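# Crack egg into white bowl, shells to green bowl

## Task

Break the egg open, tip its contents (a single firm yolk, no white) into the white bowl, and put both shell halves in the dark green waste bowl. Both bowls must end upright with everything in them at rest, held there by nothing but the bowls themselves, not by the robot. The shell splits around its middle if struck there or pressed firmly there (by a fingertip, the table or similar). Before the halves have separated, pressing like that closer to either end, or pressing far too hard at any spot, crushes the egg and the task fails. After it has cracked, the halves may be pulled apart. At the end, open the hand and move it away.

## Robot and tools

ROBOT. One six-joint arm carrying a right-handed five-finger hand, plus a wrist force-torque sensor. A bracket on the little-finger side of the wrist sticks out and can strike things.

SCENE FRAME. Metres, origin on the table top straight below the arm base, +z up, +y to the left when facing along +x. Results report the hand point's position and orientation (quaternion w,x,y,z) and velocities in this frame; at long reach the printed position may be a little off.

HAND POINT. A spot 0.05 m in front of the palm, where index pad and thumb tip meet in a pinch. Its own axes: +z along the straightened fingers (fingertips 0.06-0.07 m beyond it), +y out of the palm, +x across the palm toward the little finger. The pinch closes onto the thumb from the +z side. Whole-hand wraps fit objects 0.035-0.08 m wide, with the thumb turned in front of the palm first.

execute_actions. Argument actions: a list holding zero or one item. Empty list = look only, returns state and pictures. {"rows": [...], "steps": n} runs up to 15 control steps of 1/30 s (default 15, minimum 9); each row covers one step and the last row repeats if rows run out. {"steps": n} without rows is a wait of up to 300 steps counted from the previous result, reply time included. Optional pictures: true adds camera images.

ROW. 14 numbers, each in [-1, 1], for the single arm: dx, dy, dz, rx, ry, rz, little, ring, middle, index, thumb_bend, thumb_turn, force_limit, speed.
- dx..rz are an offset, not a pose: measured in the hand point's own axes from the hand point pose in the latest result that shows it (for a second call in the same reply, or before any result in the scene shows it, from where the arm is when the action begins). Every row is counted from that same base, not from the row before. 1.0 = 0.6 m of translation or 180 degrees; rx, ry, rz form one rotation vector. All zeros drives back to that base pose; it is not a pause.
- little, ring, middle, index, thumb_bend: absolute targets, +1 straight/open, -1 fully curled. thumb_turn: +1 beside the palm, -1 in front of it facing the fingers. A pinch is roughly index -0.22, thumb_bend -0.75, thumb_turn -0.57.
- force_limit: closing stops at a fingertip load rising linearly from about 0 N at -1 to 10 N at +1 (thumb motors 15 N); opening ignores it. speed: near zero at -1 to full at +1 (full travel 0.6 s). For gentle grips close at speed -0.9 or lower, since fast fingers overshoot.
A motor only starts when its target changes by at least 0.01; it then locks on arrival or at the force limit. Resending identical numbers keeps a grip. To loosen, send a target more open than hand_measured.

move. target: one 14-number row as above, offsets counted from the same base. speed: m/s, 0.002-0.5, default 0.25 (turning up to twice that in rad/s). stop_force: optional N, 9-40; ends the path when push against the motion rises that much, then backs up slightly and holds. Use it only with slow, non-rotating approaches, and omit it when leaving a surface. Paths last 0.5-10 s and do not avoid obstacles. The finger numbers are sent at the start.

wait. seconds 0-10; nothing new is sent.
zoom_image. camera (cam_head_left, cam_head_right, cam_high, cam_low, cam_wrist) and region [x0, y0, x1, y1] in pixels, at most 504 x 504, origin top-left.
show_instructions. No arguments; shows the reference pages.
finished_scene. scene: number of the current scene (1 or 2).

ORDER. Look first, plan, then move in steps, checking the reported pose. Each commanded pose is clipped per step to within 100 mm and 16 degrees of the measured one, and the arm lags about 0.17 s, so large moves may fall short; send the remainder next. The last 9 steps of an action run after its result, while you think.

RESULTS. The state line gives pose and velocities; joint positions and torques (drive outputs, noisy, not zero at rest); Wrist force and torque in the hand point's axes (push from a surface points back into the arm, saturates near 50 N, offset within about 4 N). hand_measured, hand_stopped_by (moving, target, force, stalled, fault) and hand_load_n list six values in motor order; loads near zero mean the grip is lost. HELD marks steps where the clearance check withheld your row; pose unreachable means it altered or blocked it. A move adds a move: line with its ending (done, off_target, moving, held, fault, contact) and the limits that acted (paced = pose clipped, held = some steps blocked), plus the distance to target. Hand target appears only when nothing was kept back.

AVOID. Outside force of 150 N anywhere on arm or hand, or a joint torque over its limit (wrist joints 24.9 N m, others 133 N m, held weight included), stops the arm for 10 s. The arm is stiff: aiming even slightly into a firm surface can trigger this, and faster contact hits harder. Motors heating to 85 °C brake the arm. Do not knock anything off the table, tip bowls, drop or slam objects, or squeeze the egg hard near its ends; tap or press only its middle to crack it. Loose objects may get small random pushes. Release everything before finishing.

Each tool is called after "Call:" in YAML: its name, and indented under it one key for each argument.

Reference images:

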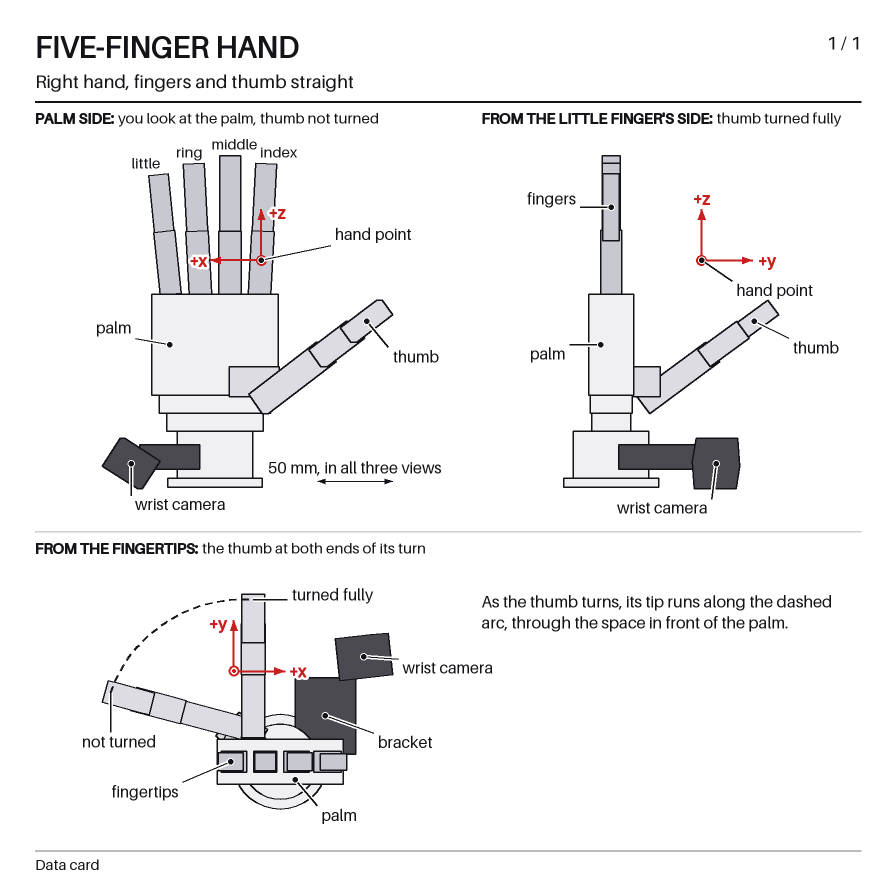

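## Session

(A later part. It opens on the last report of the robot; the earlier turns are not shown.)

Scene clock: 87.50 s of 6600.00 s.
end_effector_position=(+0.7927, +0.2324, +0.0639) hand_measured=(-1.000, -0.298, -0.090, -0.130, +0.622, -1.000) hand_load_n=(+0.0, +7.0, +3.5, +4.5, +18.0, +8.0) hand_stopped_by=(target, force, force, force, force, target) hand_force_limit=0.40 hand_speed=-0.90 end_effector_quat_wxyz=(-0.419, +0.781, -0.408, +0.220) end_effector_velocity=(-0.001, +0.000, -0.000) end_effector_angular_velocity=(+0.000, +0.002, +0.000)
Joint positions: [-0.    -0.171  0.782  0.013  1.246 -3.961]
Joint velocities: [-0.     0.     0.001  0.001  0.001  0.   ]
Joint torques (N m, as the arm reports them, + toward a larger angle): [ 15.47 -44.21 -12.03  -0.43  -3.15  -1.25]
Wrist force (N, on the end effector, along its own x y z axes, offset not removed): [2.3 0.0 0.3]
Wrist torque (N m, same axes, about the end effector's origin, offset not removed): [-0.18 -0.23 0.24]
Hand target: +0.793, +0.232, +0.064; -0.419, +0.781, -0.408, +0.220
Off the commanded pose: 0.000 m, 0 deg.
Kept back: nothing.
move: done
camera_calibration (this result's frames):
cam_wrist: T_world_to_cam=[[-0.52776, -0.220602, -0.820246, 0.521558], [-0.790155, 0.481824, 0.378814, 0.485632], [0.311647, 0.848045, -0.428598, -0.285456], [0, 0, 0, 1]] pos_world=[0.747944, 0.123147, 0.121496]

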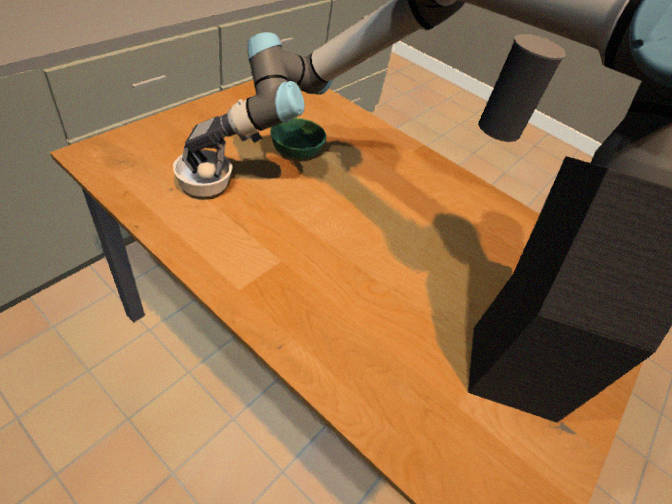

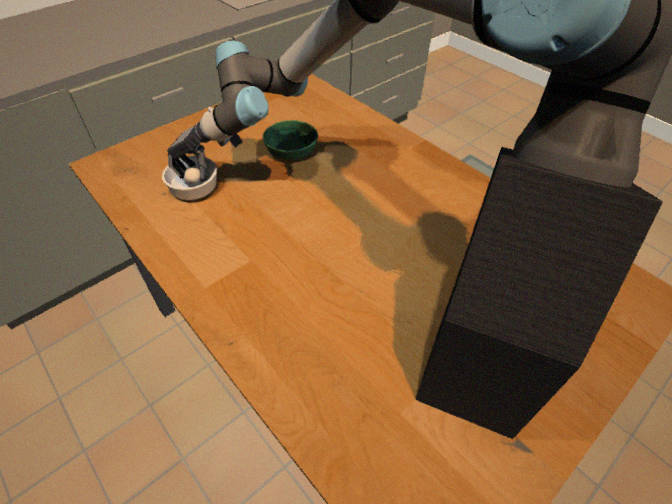

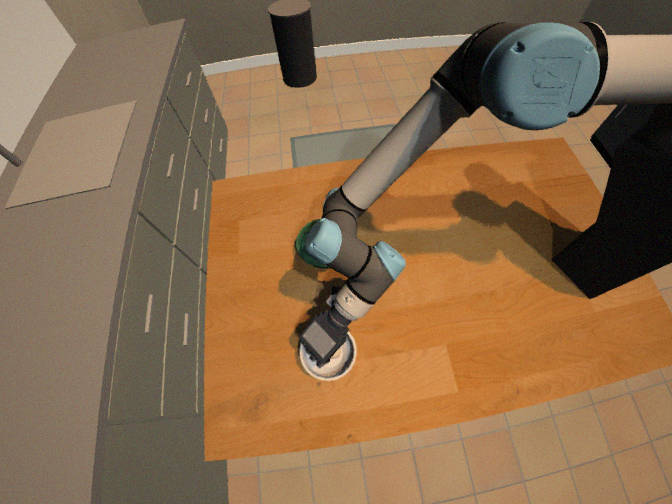

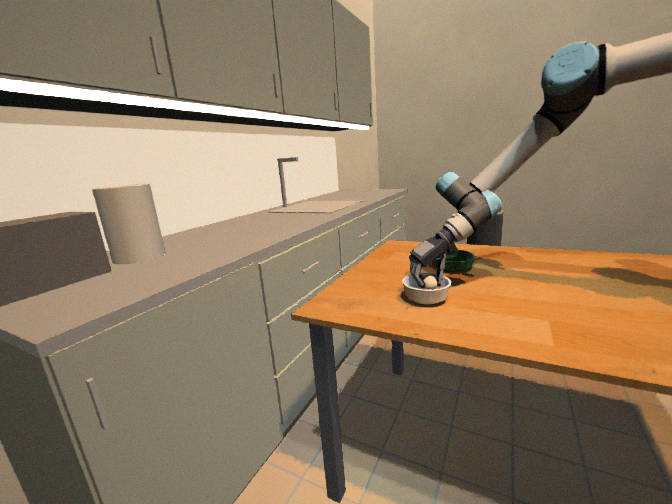

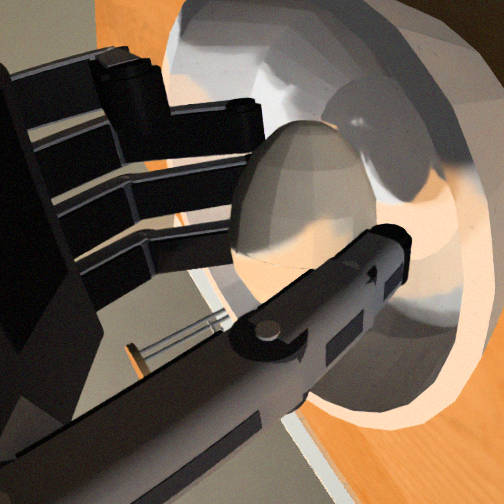

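Call:
move:
  target: [-0.02,0.035,0.023,0,0,0,-1,0.0,-0.25,-0.25,0.3,-1,0.4,-0.7]
  speed: 0.02
  stop_force: 9

Call:
execute_actions:
  actions:
    - {"rows":[[0,0,0,0,0,0,-1,0,0.02,0.02,0.72,-1,0.4,-0.7]]}

Call:
move:
  target: [0.028,0.004,0.003,0,0,0,-1,0,0.02,0.02,0.72,-1,0.4,-0.7]
  speed: 0.02

Call:
move:
  target: [0,0,0,0,0,0,-1,-1,-0.4,-0.3,0.3,-1,0,-0.9]

Call:
move:
  target: [0,-0.035,-0.023,0,0,0,-1,-1,-0.4,-0.3,0.3,-1,0,-0.5]
  speed: 0.03

Call:
zoom_image:
  camera: "cam_head_right"
  region: [150, 135, 240, 205]

Call:
zoom_image:
  camera: "cam_low"
  region: [385, 245, 465, 310]

Scene clock: 89.90 s of 6600.00 s.
end_effector_position=(+0.7858, +0.2422, +0.0390) hand_measured=(-1.000, +0.000, -0.090, -0.130, +0.622, -1.000) hand_load_n=(+0.0, +0.0, +8.0, +6.0, +15.0, +0.5) hand_stopped_by=(target, target, force, force, force, target) hand_force_limit=0.40 hand_speed=-0.70 end_effector_quat_wxyz=(-0.419, +0.781, -0.408, +0.220) end_effector_velocity=(-0.001, +0.001, -0.002) end_effector_angular_velocity=(+0.001, +0.000, +0.001)
Joint positions: [-0.004 -0.12   0.752 -0.006  1.243 -3.963]
Joint velocities: [-0.     0.005 -0.004 -0.    -0.001 -0.   ]
Joint torques (N m, as the arm reports them, + toward a larger angle): [ 15.04 -44.18 -15.47  -0.22  -3.11  -1.64]
Wrist force (N, on the end effector, along its own x y z axes, offset not removed): [-3.0 4.1 0.7]
Wrist torque (N m, same axes, about the end effector's origin, offset not removed): [0.69 0.51 -0.02]
Hand target: +0.786, +0.242, +0.039; -0.419, +0.781, -0.408, +0.220
Off the commanded pose: 0.000 m, 0 deg.
Kept back: nothing.
move: done
camera_calibration (this result's frames):
cam_wrist: T_world_to_cam=[[-0.527756, -0.220604, -0.820249, 0.499635], [-0.790156, 0.481829, 0.378806, 0.484923], [0.311654, 0.848041, -0.4286, -0.302215], [0, 0, 0, 1]] pos_world=[0.741036, 0.132862, 0.0966038]

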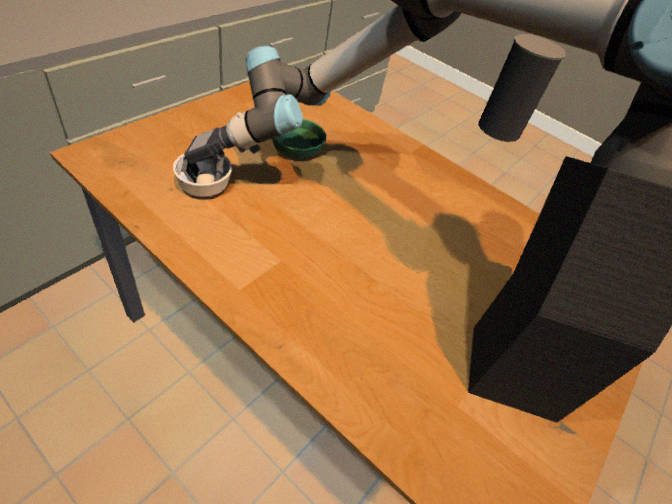

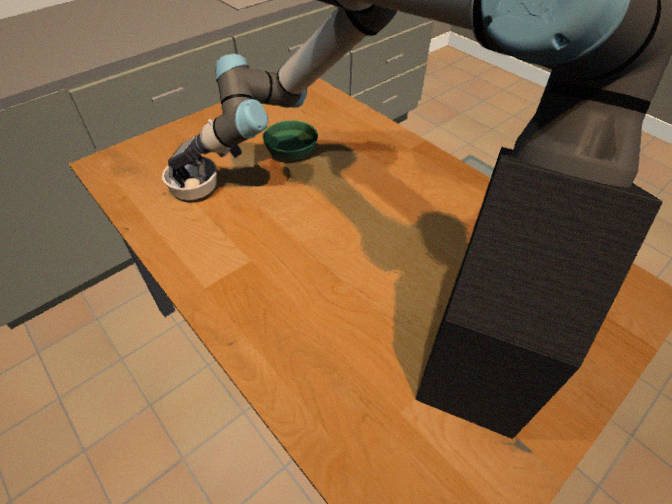

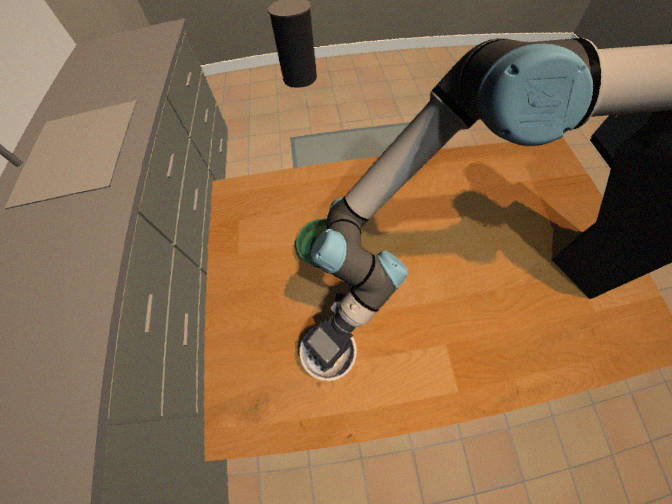

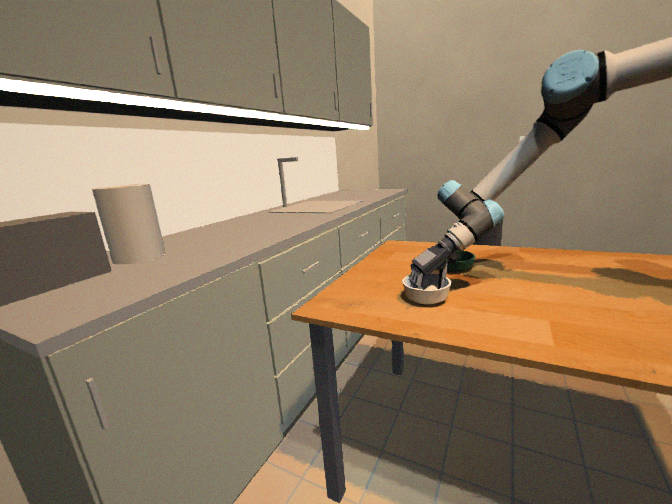

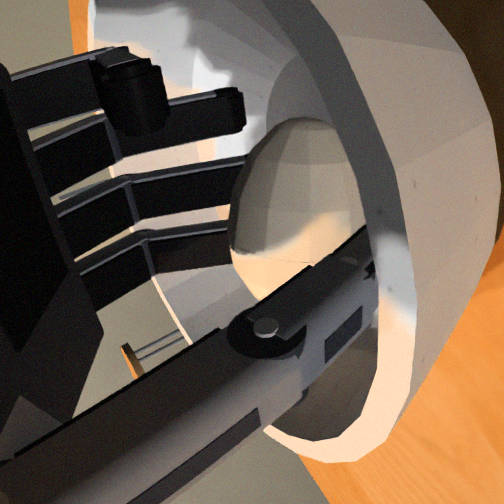

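Scene clock: 90.10 s of 6600.00 s.
end_effector_position=(+0.7858, +0.2422, +0.0389) hand_measured=(-1.000, +0.000, -0.042, -0.082, +0.642, -1.000) hand_load_n=(+0.0, +0.0, +0.0, +0.0, +0.0, +0.0) hand_stopped_by=(target, target, moving, moving, moving, target) hand_force_limit=0.40 hand_speed=-0.70 end_effector_quat_wxyz=(-0.419, +0.781, -0.408, +0.220) end_effector_velocity=(+0.001, -0.001, +0.001) end_effector_angular_velocity=(-0.001, -0.003, -0.001)
Joint positions: [-0.004 -0.12   0.752 -0.007  1.243 -3.963]
Joint velocities: [-0.    -0.001 -0.    -0.002 -0.    -0.   ]
Joint torques (N m, as the arm reports them, + toward a larger angle): [ 16.66 -52.92 -11.23   0.06  -3.21  -1.17]
Wrist force (N, on the end effector, along its own x y z axes, offset not removed): [3.4 2.0 1.5]
Wrist torque (N m, same axes, about the end effector's origin, offset not removed): [0.02 -0.37 0.43]
Steps of this call (steps 1 to 6: the first 6 steps of this action). Readings (end_effector_position | what the end effector reports):
1: (+0.7858, +0.2422, +0.0389) | hand_measured=(-1.000, +0.000, -0.090, -0.130, +0.622, -1.000) hand_load_n=(+0.0, +0.0, +8.0, +6.0, +15.0, +0.5) hand_stopped_by=(target, target, moving, moving, moving, target) hand_force_limit=0.40 hand_speed=-0.70
2: (+0.7858, +0.2422, +0.0389) | hand_measured=(-1.000, +0.000, -0.090, -0.130, +0.622, -1.000) hand_load_n=(+0.0, +0.0, +8.0, +6.0, +15.0, +0.5) hand_stopped_by=(target, target, moving, moving, moving, target) hand_force_limit=0.40 hand_speed=-0.70
4: (+0.7858, +0.2422, +0.0389) | hand_measured=(-1.000, +0.000, -0.074, -0.114, +0.626, -1.000) hand_load_n=(+0.0, +0.0, +5.0, +4.5, +9.5, +0.5) hand_stopped_by=(target, target, moving, moving, moving, target) hand_force_limit=0.40 hand_speed=-0.70
6: the state above

Scene clock: 91.63 s of 6600.00 s.
end_effector_position=(+0.7955, +0.2287, +0.0361) hand_measured=(-1.000, +0.000, +0.020, +0.020, +0.720, -1.000) hand_load_n=(+0.0, +0.0, +0.0, +0.0, +0.0, +0.0) hand_stopped_by=(target, target, target, target, target, target) hand_force_limit=0.40 hand_speed=-0.70 end_effector_quat_wxyz=(-0.419, +0.781, -0.408, +0.220) end_effector_velocity=(+0.002, -0.002, +0.000) end_effector_angular_velocity=(-0.000, -0.000, -0.000)
Joint positions: [-0.021 -0.104  0.699  0.033  1.229 -3.974]
Joint velocities: [-0.002  0.002 -0.008  0.007 -0.002 -0.001]
Joint torques (N m, as the arm reports them, + toward a larger angle): [ 14.19 -44.42 -15.24   2.73  -3.09  -1.41]
Wrist force (N, on the end effector, along its own x y z axes, offset not removed): [4.0 2.2 -3.0]
Wrist torque (N m, same axes, about the end effector's origin, offset not removed): [0.52 -0.59 0.50]
Hand target: +0.796, +0.228, +0.036; -0.419, +0.781, -0.408, +0.220
Off your previous action's commanded pose: 0.000 m, 0 deg at its last step (step 9 of this call).
Off the commanded pose: 0.000 m, 0 deg.
Kept back: nothing.
move: done
camera_calibration (this result's frames):
cam_wrist: T_world_to_cam=[[-0.527658, -0.2206, -0.820312, 0.499258], [-0.790176, 0.481895, 0.378681, 0.500168], [0.311768, 0.848005, -0.428589, -0.295121], [0, 0, 0, 1]] pos_world=[0.750667, 0.119372, 0.0936586]

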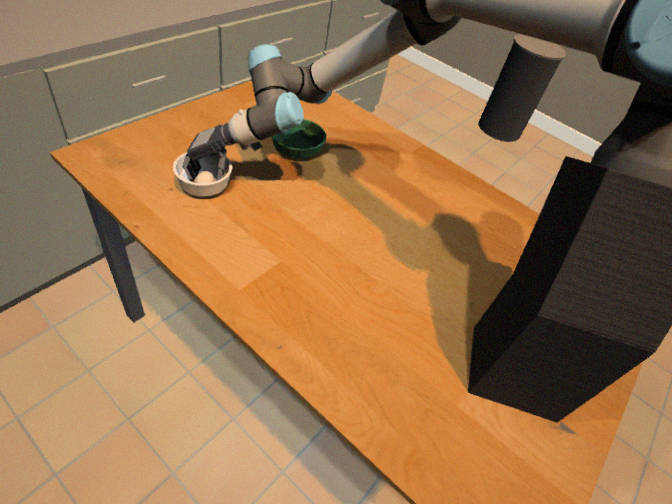

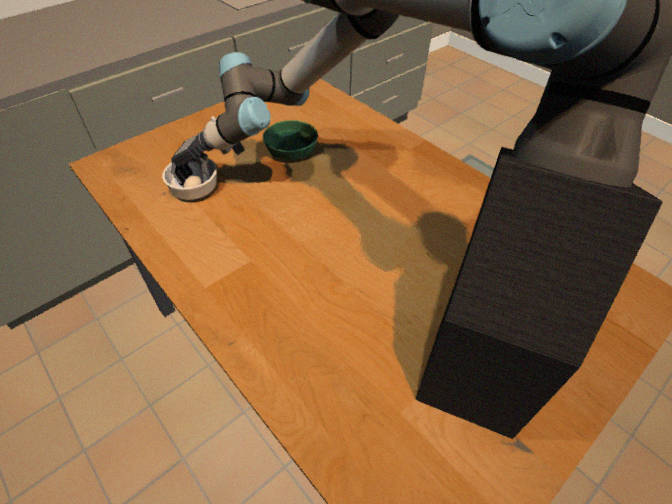

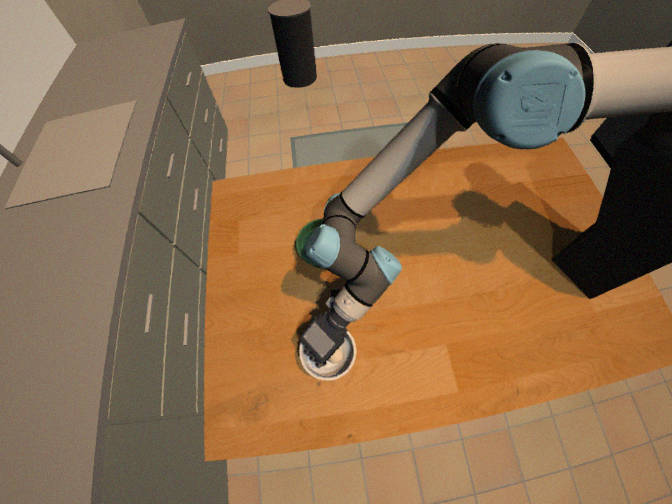

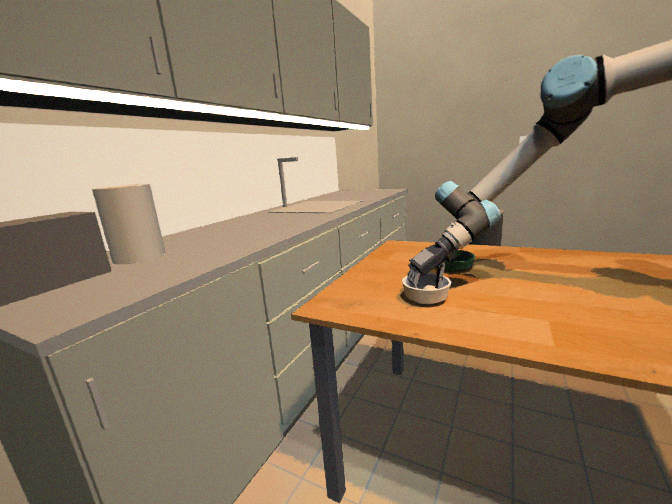

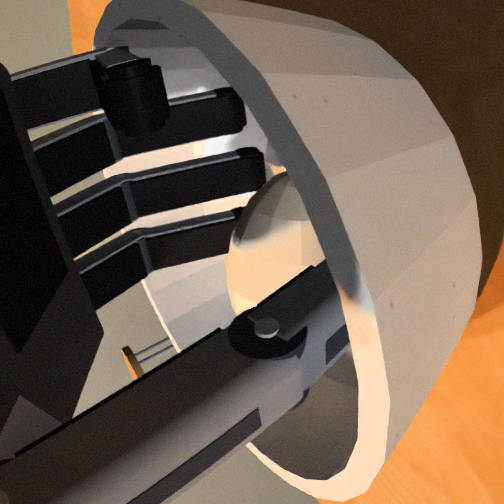

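Scene clock: 96.63 s of 6600.00 s.
end_effector_position=(+0.7955, +0.2287, +0.0361) hand_measured=(-1.000, -0.816, -0.160, -0.122, +0.628, -1.000) hand_load_n=(+0.0, +0.0, +5.5, +3.5, +9.5, +0.5) hand_stopped_by=(target, moving, force, force, force, target) hand_force_limit=0.00 hand_speed=-0.90 end_effector_quat_wxyz=(-0.419, +0.781, -0.408, +0.220) end_effector_velocity=(+0.001, -0.001, +0.001) end_effector_angular_velocity=(-0.001, -0.001, -0.001)
Joint positions: [-0.021 -0.104  0.699  0.033  1.229 -3.974]
Joint velocities: [ 0.    -0.002  0.     0.     0.001 -0.   ]
Joint torques (N m, as the arm reports them, + toward a larger angle): [ 40.69 -57.56  -7.96   0.02   0.82   1.97]
Wrist force (N, on the end effector, along its own x y z axes, offset not removed): [2.4 1.2 -0.2]
Wrist torque (N m, same axes, about the end effector's origin, offset not removed): [0.12 -0.33 -0.08]
Hand target: +0.795, +0.229, +0.036; -0.419, +0.781, -0.408, +0.220
Off the commanded pose: 0.000 m, 0 deg.
Kept back: nothing.
move: moving (no rest 5 s after the path's end)
camera_calibration (this result's frames):
cam_wrist: T_world_to_cam=[[-0.52766, -0.220601, -0.820311, 0.499259], [-0.790175, 0.481896, 0.378682, 0.500167], [0.311767, 0.848005, -0.42859, -0.29512], [0, 0, 0, 1]] pos_world=[0.750667, 0.119372, 0.0936586]

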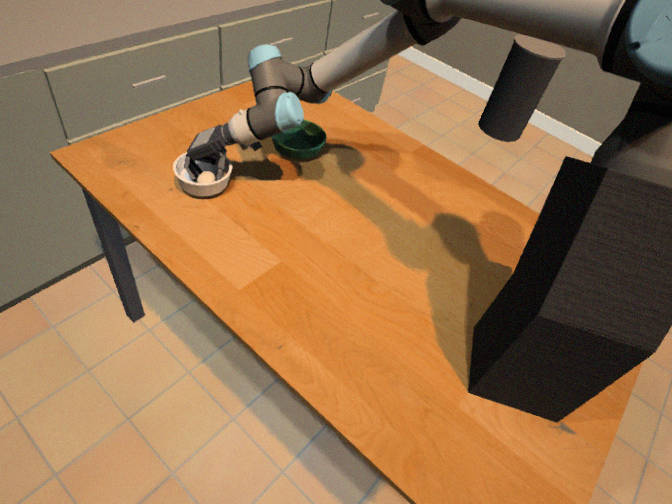

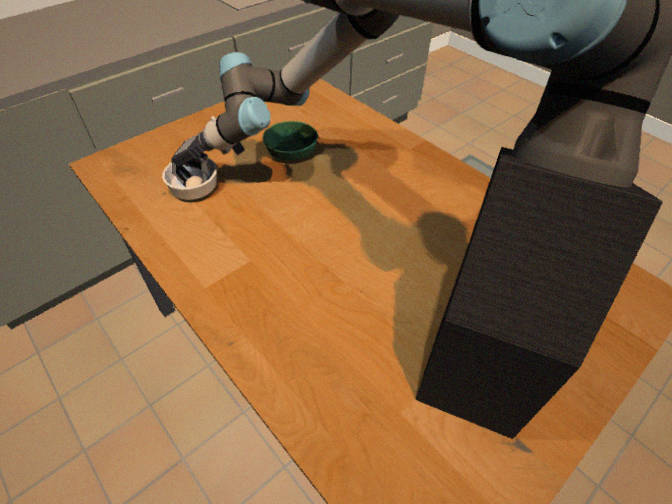

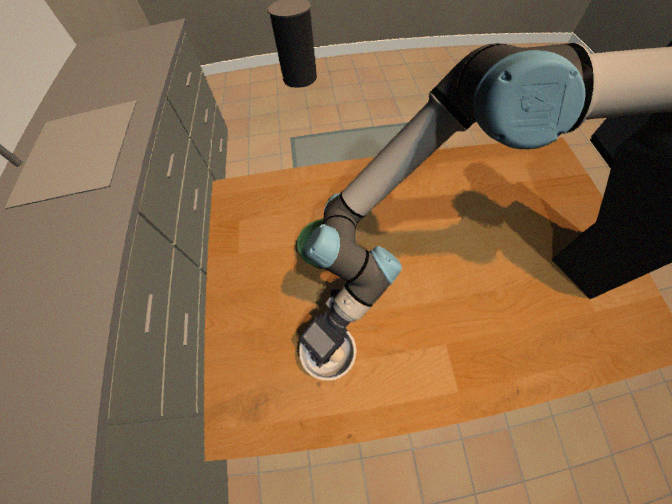

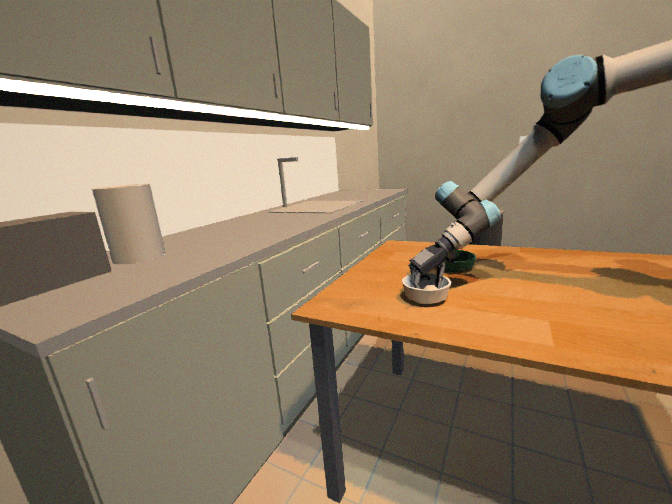

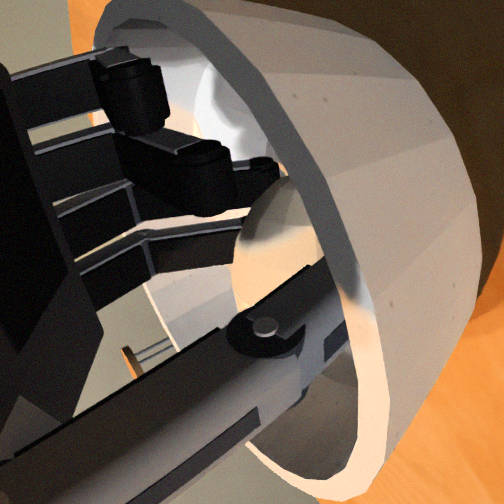

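Scene clock: 99.07 s of 6600.00 s.
end_effector_position=(+0.7956, +0.2287, +0.0609) hand_measured=(-1.000, -1.000, -0.160, -0.122, +0.628, -1.000) hand_load_n=(+0.0, +0.0, +5.5, +3.5, +9.5, +0.5) hand_stopped_by=(target, target, force, force, force, target) hand_force_limit=0.00 hand_speed=-0.50 end_effector_quat_wxyz=(-0.419, +0.781, -0.408, +0.220) end_effector_velocity=(+0.001, -0.001, +0.003) end_effector_angular_velocity=(-0.002, -0.001, -0.002)
Joint positions: [-0.006 -0.161  0.762  0.025  1.241 -3.965]
Joint velocities: [ 0.001 -0.006  0.007 -0.003  0.003  0.001]
Joint torques (N m, as the arm reports them, + toward a larger angle): [ 41.31 -57.1   -3.85  -0.04   1.35   1.7 ]
Wrist force (N, on the end effector, along its own x y z axes, offset not removed): [-1.9 3.8 1.1]
Wrist torque (N m, same axes, about the end effector's origin, offset not removed): [0.37 0.34 -0.13]
Hand target: +0.796, +0.229, +0.061; -0.419, +0.781, -0.408, +0.220
Off the commanded pose: 0.000 m, 0 deg.
Kept back: nothing.
move: done
camera_calibration (this result's frames):
cam_wrist: T_world_to_cam=[[-0.527674, -0.220593, -0.820304, 0.519719], [-0.790174, 0.481876, 0.378709, 0.490818], [0.311744, 0.848018, -0.42858, -0.284523], [0, 0, 0, 1]] pos_world=[0.750773, 0.119414, 0.118509]

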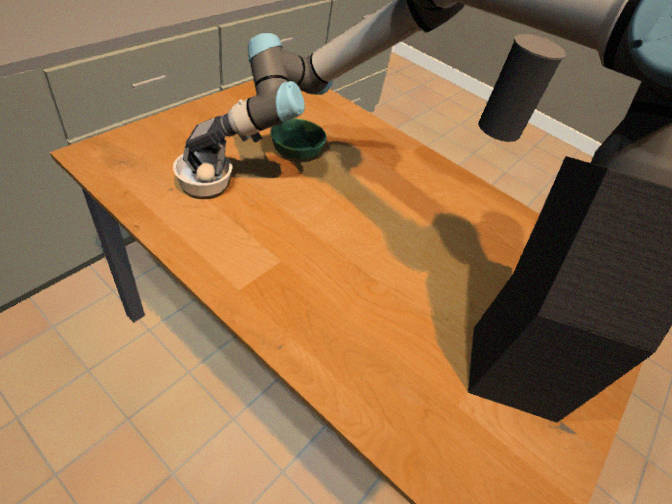

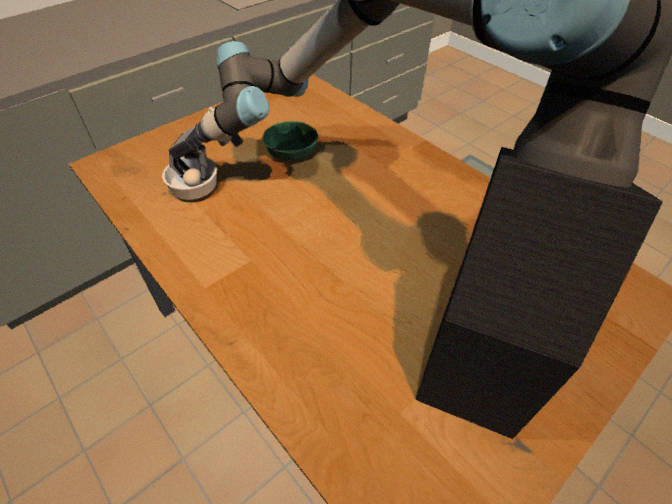

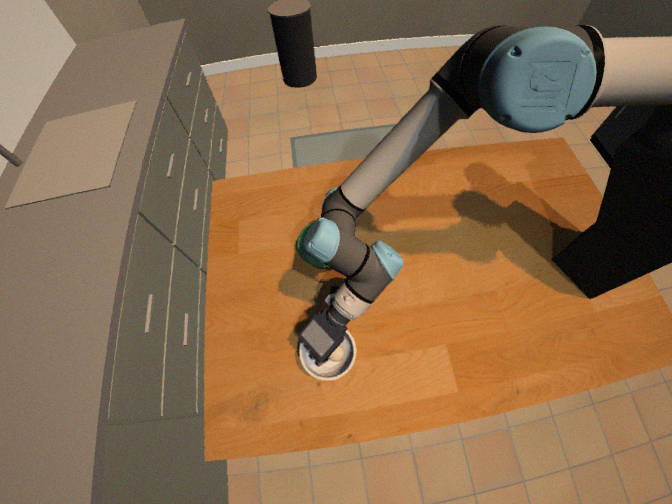

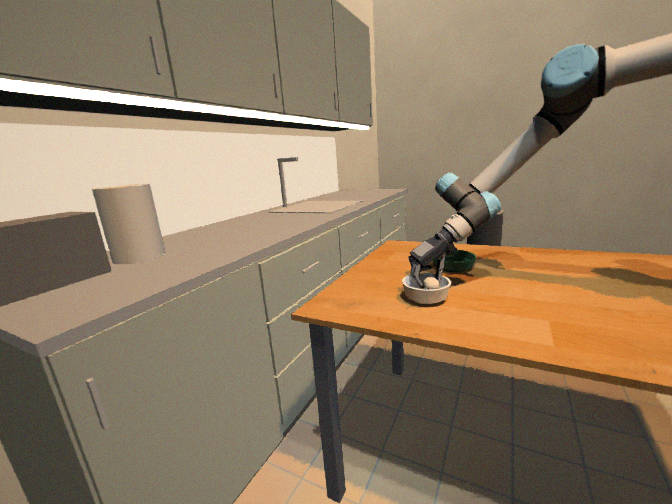

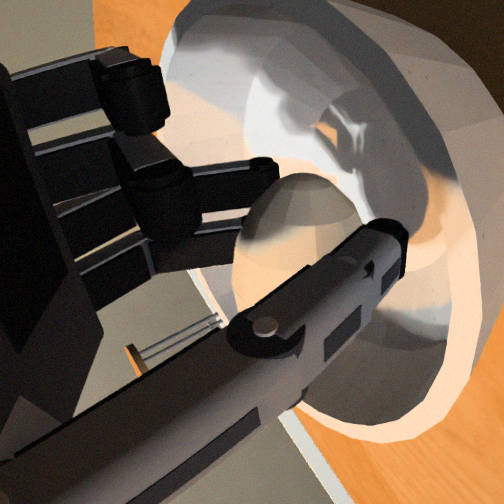

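Region (150, 135, 240, 205) of cam_head_right's 672x504 image, scaled by 5.600, with more detail than that image has.

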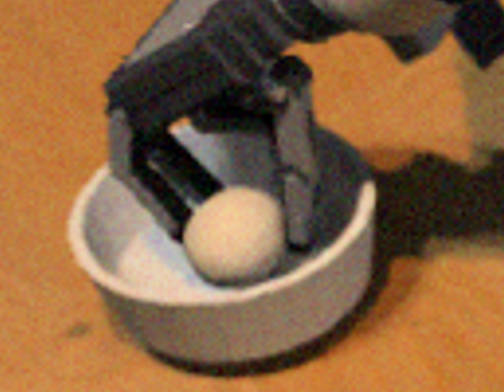

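Region (385, 245, 465, 310) of cam_low's 672x504 image, scaled by 6.300, with more detail than that image has; it fills the top 410 rows of this view, and the rest is white.

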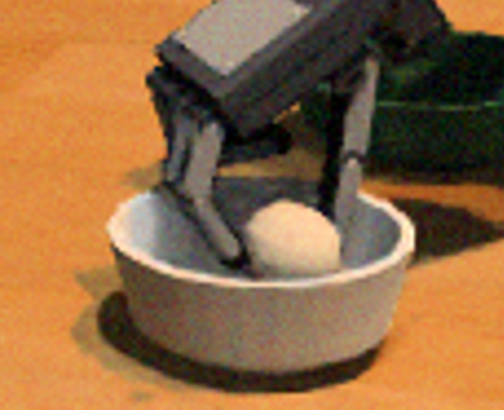

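Call:
execute_actions:
  actions: []

Scene clock: 100.20 s of 6600.00 s.
end_effector_position=(+0.7956, +0.2287, +0.0612) hand_measured=(-1.000, -1.000, -0.160, -0.122, +0.628, -1.000) hand_load_n=(+0.0, +0.0, +5.5, +3.5, +9.5, +0.5) hand_stopped_by=(target, target, force, force, force, target) hand_force_limit=0.00 hand_speed=-0.50 end_effector_quat_wxyz=(-0.419, +0.781, -0.408, +0.220) end_effector_velocity=(+0.000, -0.000, -0.000) end_effector_angular_velocity=(-0.000, -0.001, -0.001)
Joint positions: [-0.006 -0.162  0.763  0.024  1.241 -3.964]
Joint velocities: [ 0.     0.     0.    -0.002  0.     0.   ]
Joint torques (N m, as the arm reports them, + toward a larger angle): [ 41.98 -59.19  -3.13  -0.04   1.37   1.74]
Wrist force (N, on the end effector, along its own x y z axes, offset not removed): [1.3 1.7 1.9]
Wrist torque (N m, same axes, about the end effector's origin, offset not removed): [0.03 0.15 0.26]
Hand target: +0.796, +0.229, +0.061; -0.419, +0.781, -0.408, +0.220
Off the commanded pose: 0.000 m, 0 deg.
Kept back: nothing.
Steps of this call (steps 1 to 34: nothing new was sent). Readings (end_effector_position | what the end effector reports):
1: (+0.7956, +0.2287, +0.0610) | hand_measured=(-1.000, -1.000, -0.160, -0.122, +0.628, -1.000) hand_load_n=(+0.0, +0.0, +5.5, +3.5, +9.5, +0.5) hand_stopped_by=(target, target, force, force, force, target) hand_force_limit=0.00 hand_speed=-0.50
2: (+0.7956, +0.2287, +0.0610) | hand_measured=(-1.000, -1.000, -0.160, -0.122, +0.628, -1.000) hand_load_n=(+0.0, +0.0, +5.5, +3.5, +9.5, +0.5) hand_stopped_by=(target, target, force, force, force, target) hand_force_limit=0.00 hand_speed=-0.50
4: (+0.7956, +0.2287, +0.0611) | hand_measured=(-1.000, -1.000, -0.160, -0.122, +0.628, -1.000) hand_load_n=(+0.0, +0.0, +5.5, +3.5, +9.5, +0.5) hand_stopped_by=(target, target, force, force, force, target) hand_force_limit=0.00 hand_speed=-0.50
8: (+0.7956, +0.2287, +0.0612) | hand_measured=(-1.000, -1.000, -0.160, -0.122, +0.628, -1.000) hand_load_n=(+0.0, +0.0, +5.5, +3.5, +9.5, +0.5) hand_stopped_by=(target, target, force, force, force, target) hand_force_limit=0.00 hand_speed=-0.50
34: the state above
camera_calibration (this result's frames):
cam_wrist: T_world_to_cam=[[-0.527656, -0.220584, -0.820318, 0.519926], [-0.790174, 0.481895, 0.378685, 0.490708], [0.311775, 0.84801, -0.428575, -0.284422], [0, 0, 0, 1]] pos_world=[0.750762, 0.11941, 0.118785]

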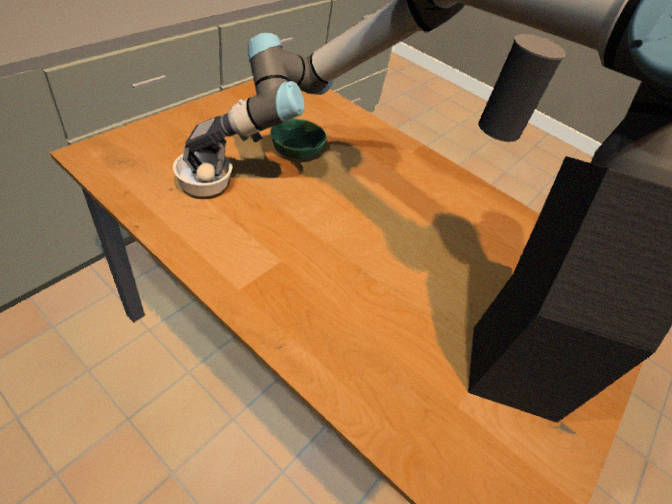

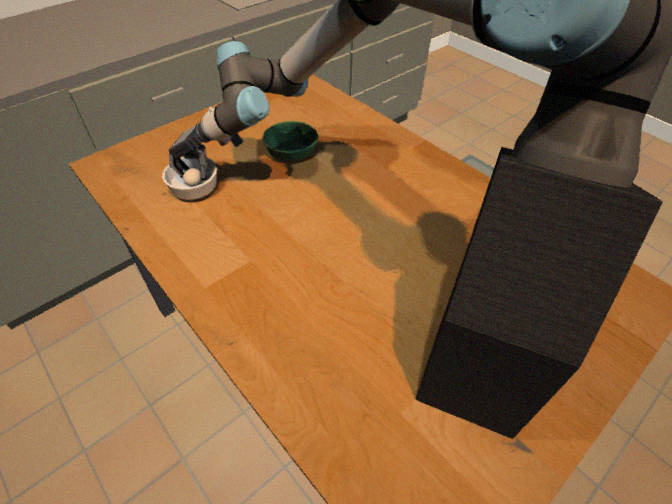

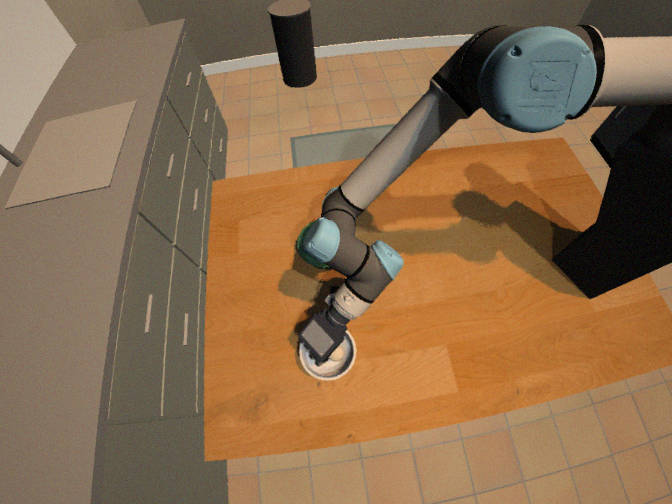

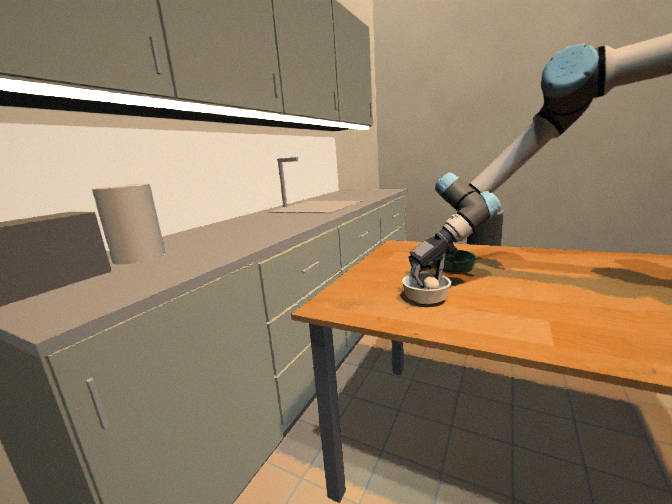

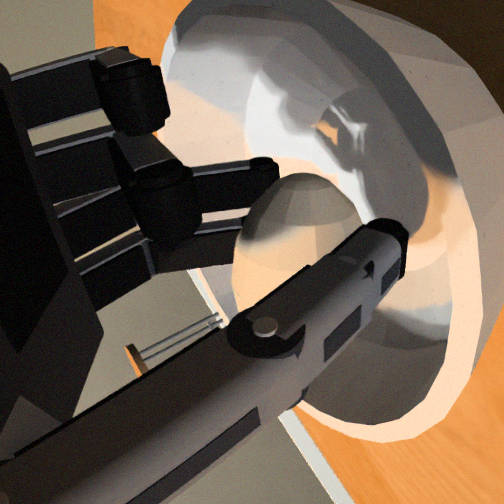

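Call:
move:
  target: [0,0,0,0,0.055,-0.083,-1,-1,-0.5,-0.4,0.3,-1,0.6,-0.9]
  speed: 0.15

Call:
zoom_image:
  camera: "cam_head_left"
  region: [150,110,270,210]

Scene clock: 102.23 s of 6600.00 s.
end_effector_position=(+0.7955, +0.2286, +0.0613) hand_measured=(-1.000, -1.000, -0.180, -0.152, +0.632, -1.000) hand_load_n=(+0.0, +0.0, +7.0, +8.0, +16.0, -0.5) hand_stopped_by=(target, target, force, force, force, target) hand_force_limit=0.60 hand_speed=-0.90 end_effector_quat_wxyz=(-0.351, +0.805, -0.338, +0.338) end_effector_velocity=(+0.000, +0.001, +0.000) end_effector_angular_velocity=(-0.007, -0.009, +0.001)
Joint positions: [ 0.053 -0.221  0.966 -0.268  1.395 -4.157]
Joint velocities: [ 0.002 -0.001  0.007 -0.013  0.002 -0.007]
Joint torques (N m, as the arm reports them, + toward a larger angle): [ 41.08 -57.3   -2.64  -0.61   1.43  -1.09]
Wrist force (N, on the end effector, along its own x y z axes, offset not removed): [-0.9 1.3 -0.1]
Wrist torque (N m, same axes, about the end effector's origin, offset not removed): [0.30 0.43 0.16]
Hand target: +0.796, +0.229, +0.061; -0.351, +0.805, -0.337, +0.339
Off the commanded pose: 0.000 m, 0 deg.
Kept back: nothing.
move: done
camera_calibration (this result's frames):
cam_wrist: T_world_to_cam=[[-0.381002, -0.431561, -0.817675, 0.451425], [-0.833056, 0.543867, 0.101121, 0.527631], [0.401066, 0.719697, -0.56673, -0.317525], [0, 0, 0, 1]] pos_world=[0.738889, 0.136379, 0.135813]

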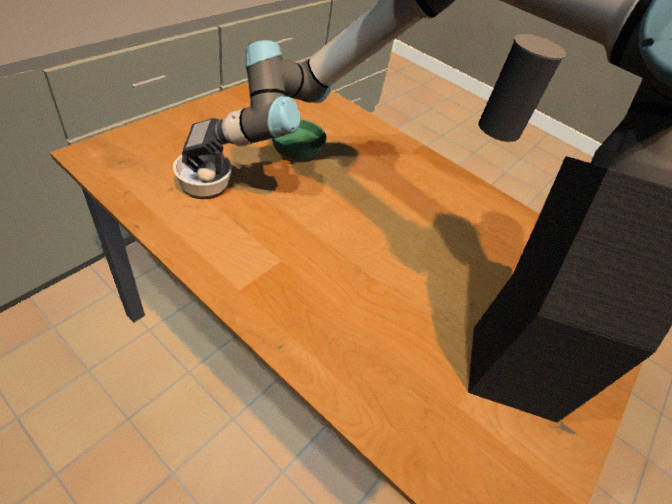

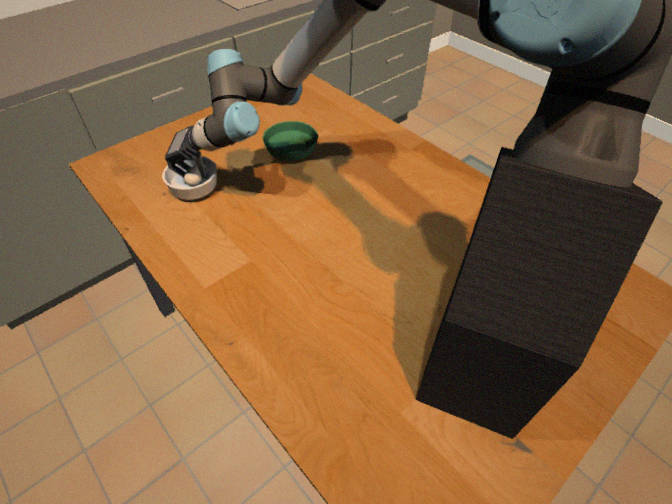

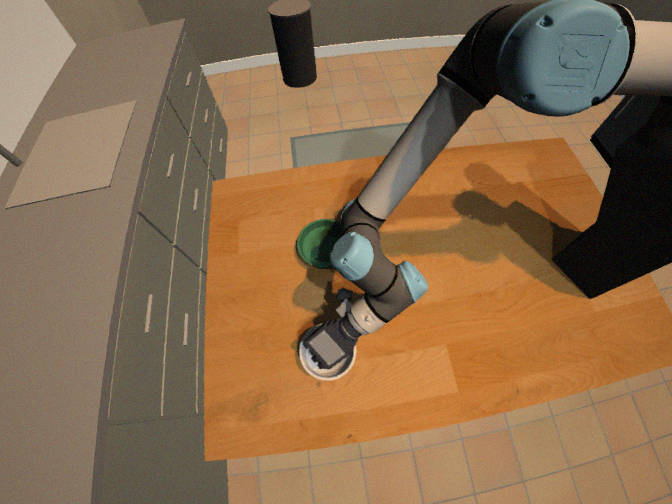

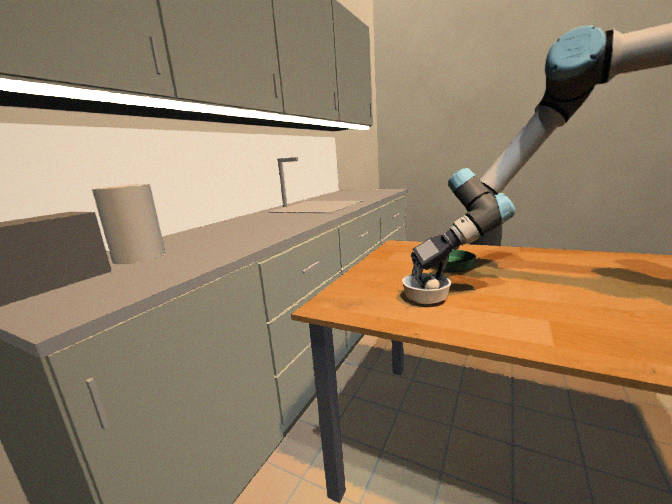

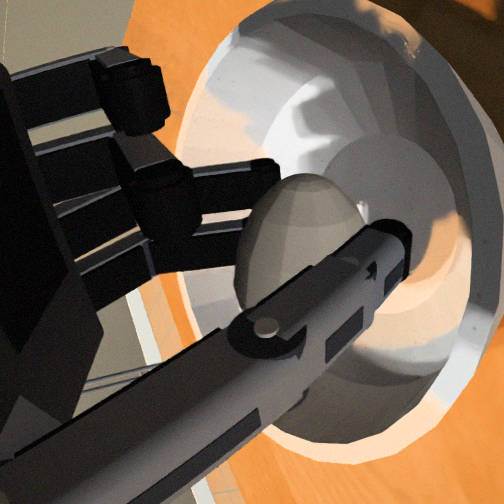

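Region (150, 110, 270, 210) of cam_head_left's 672x504 image, scaled by 4.200, with more detail than that image has.

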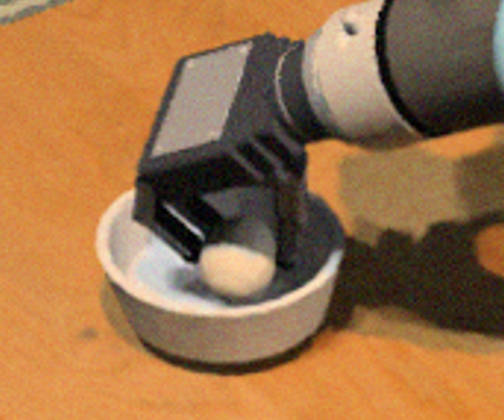

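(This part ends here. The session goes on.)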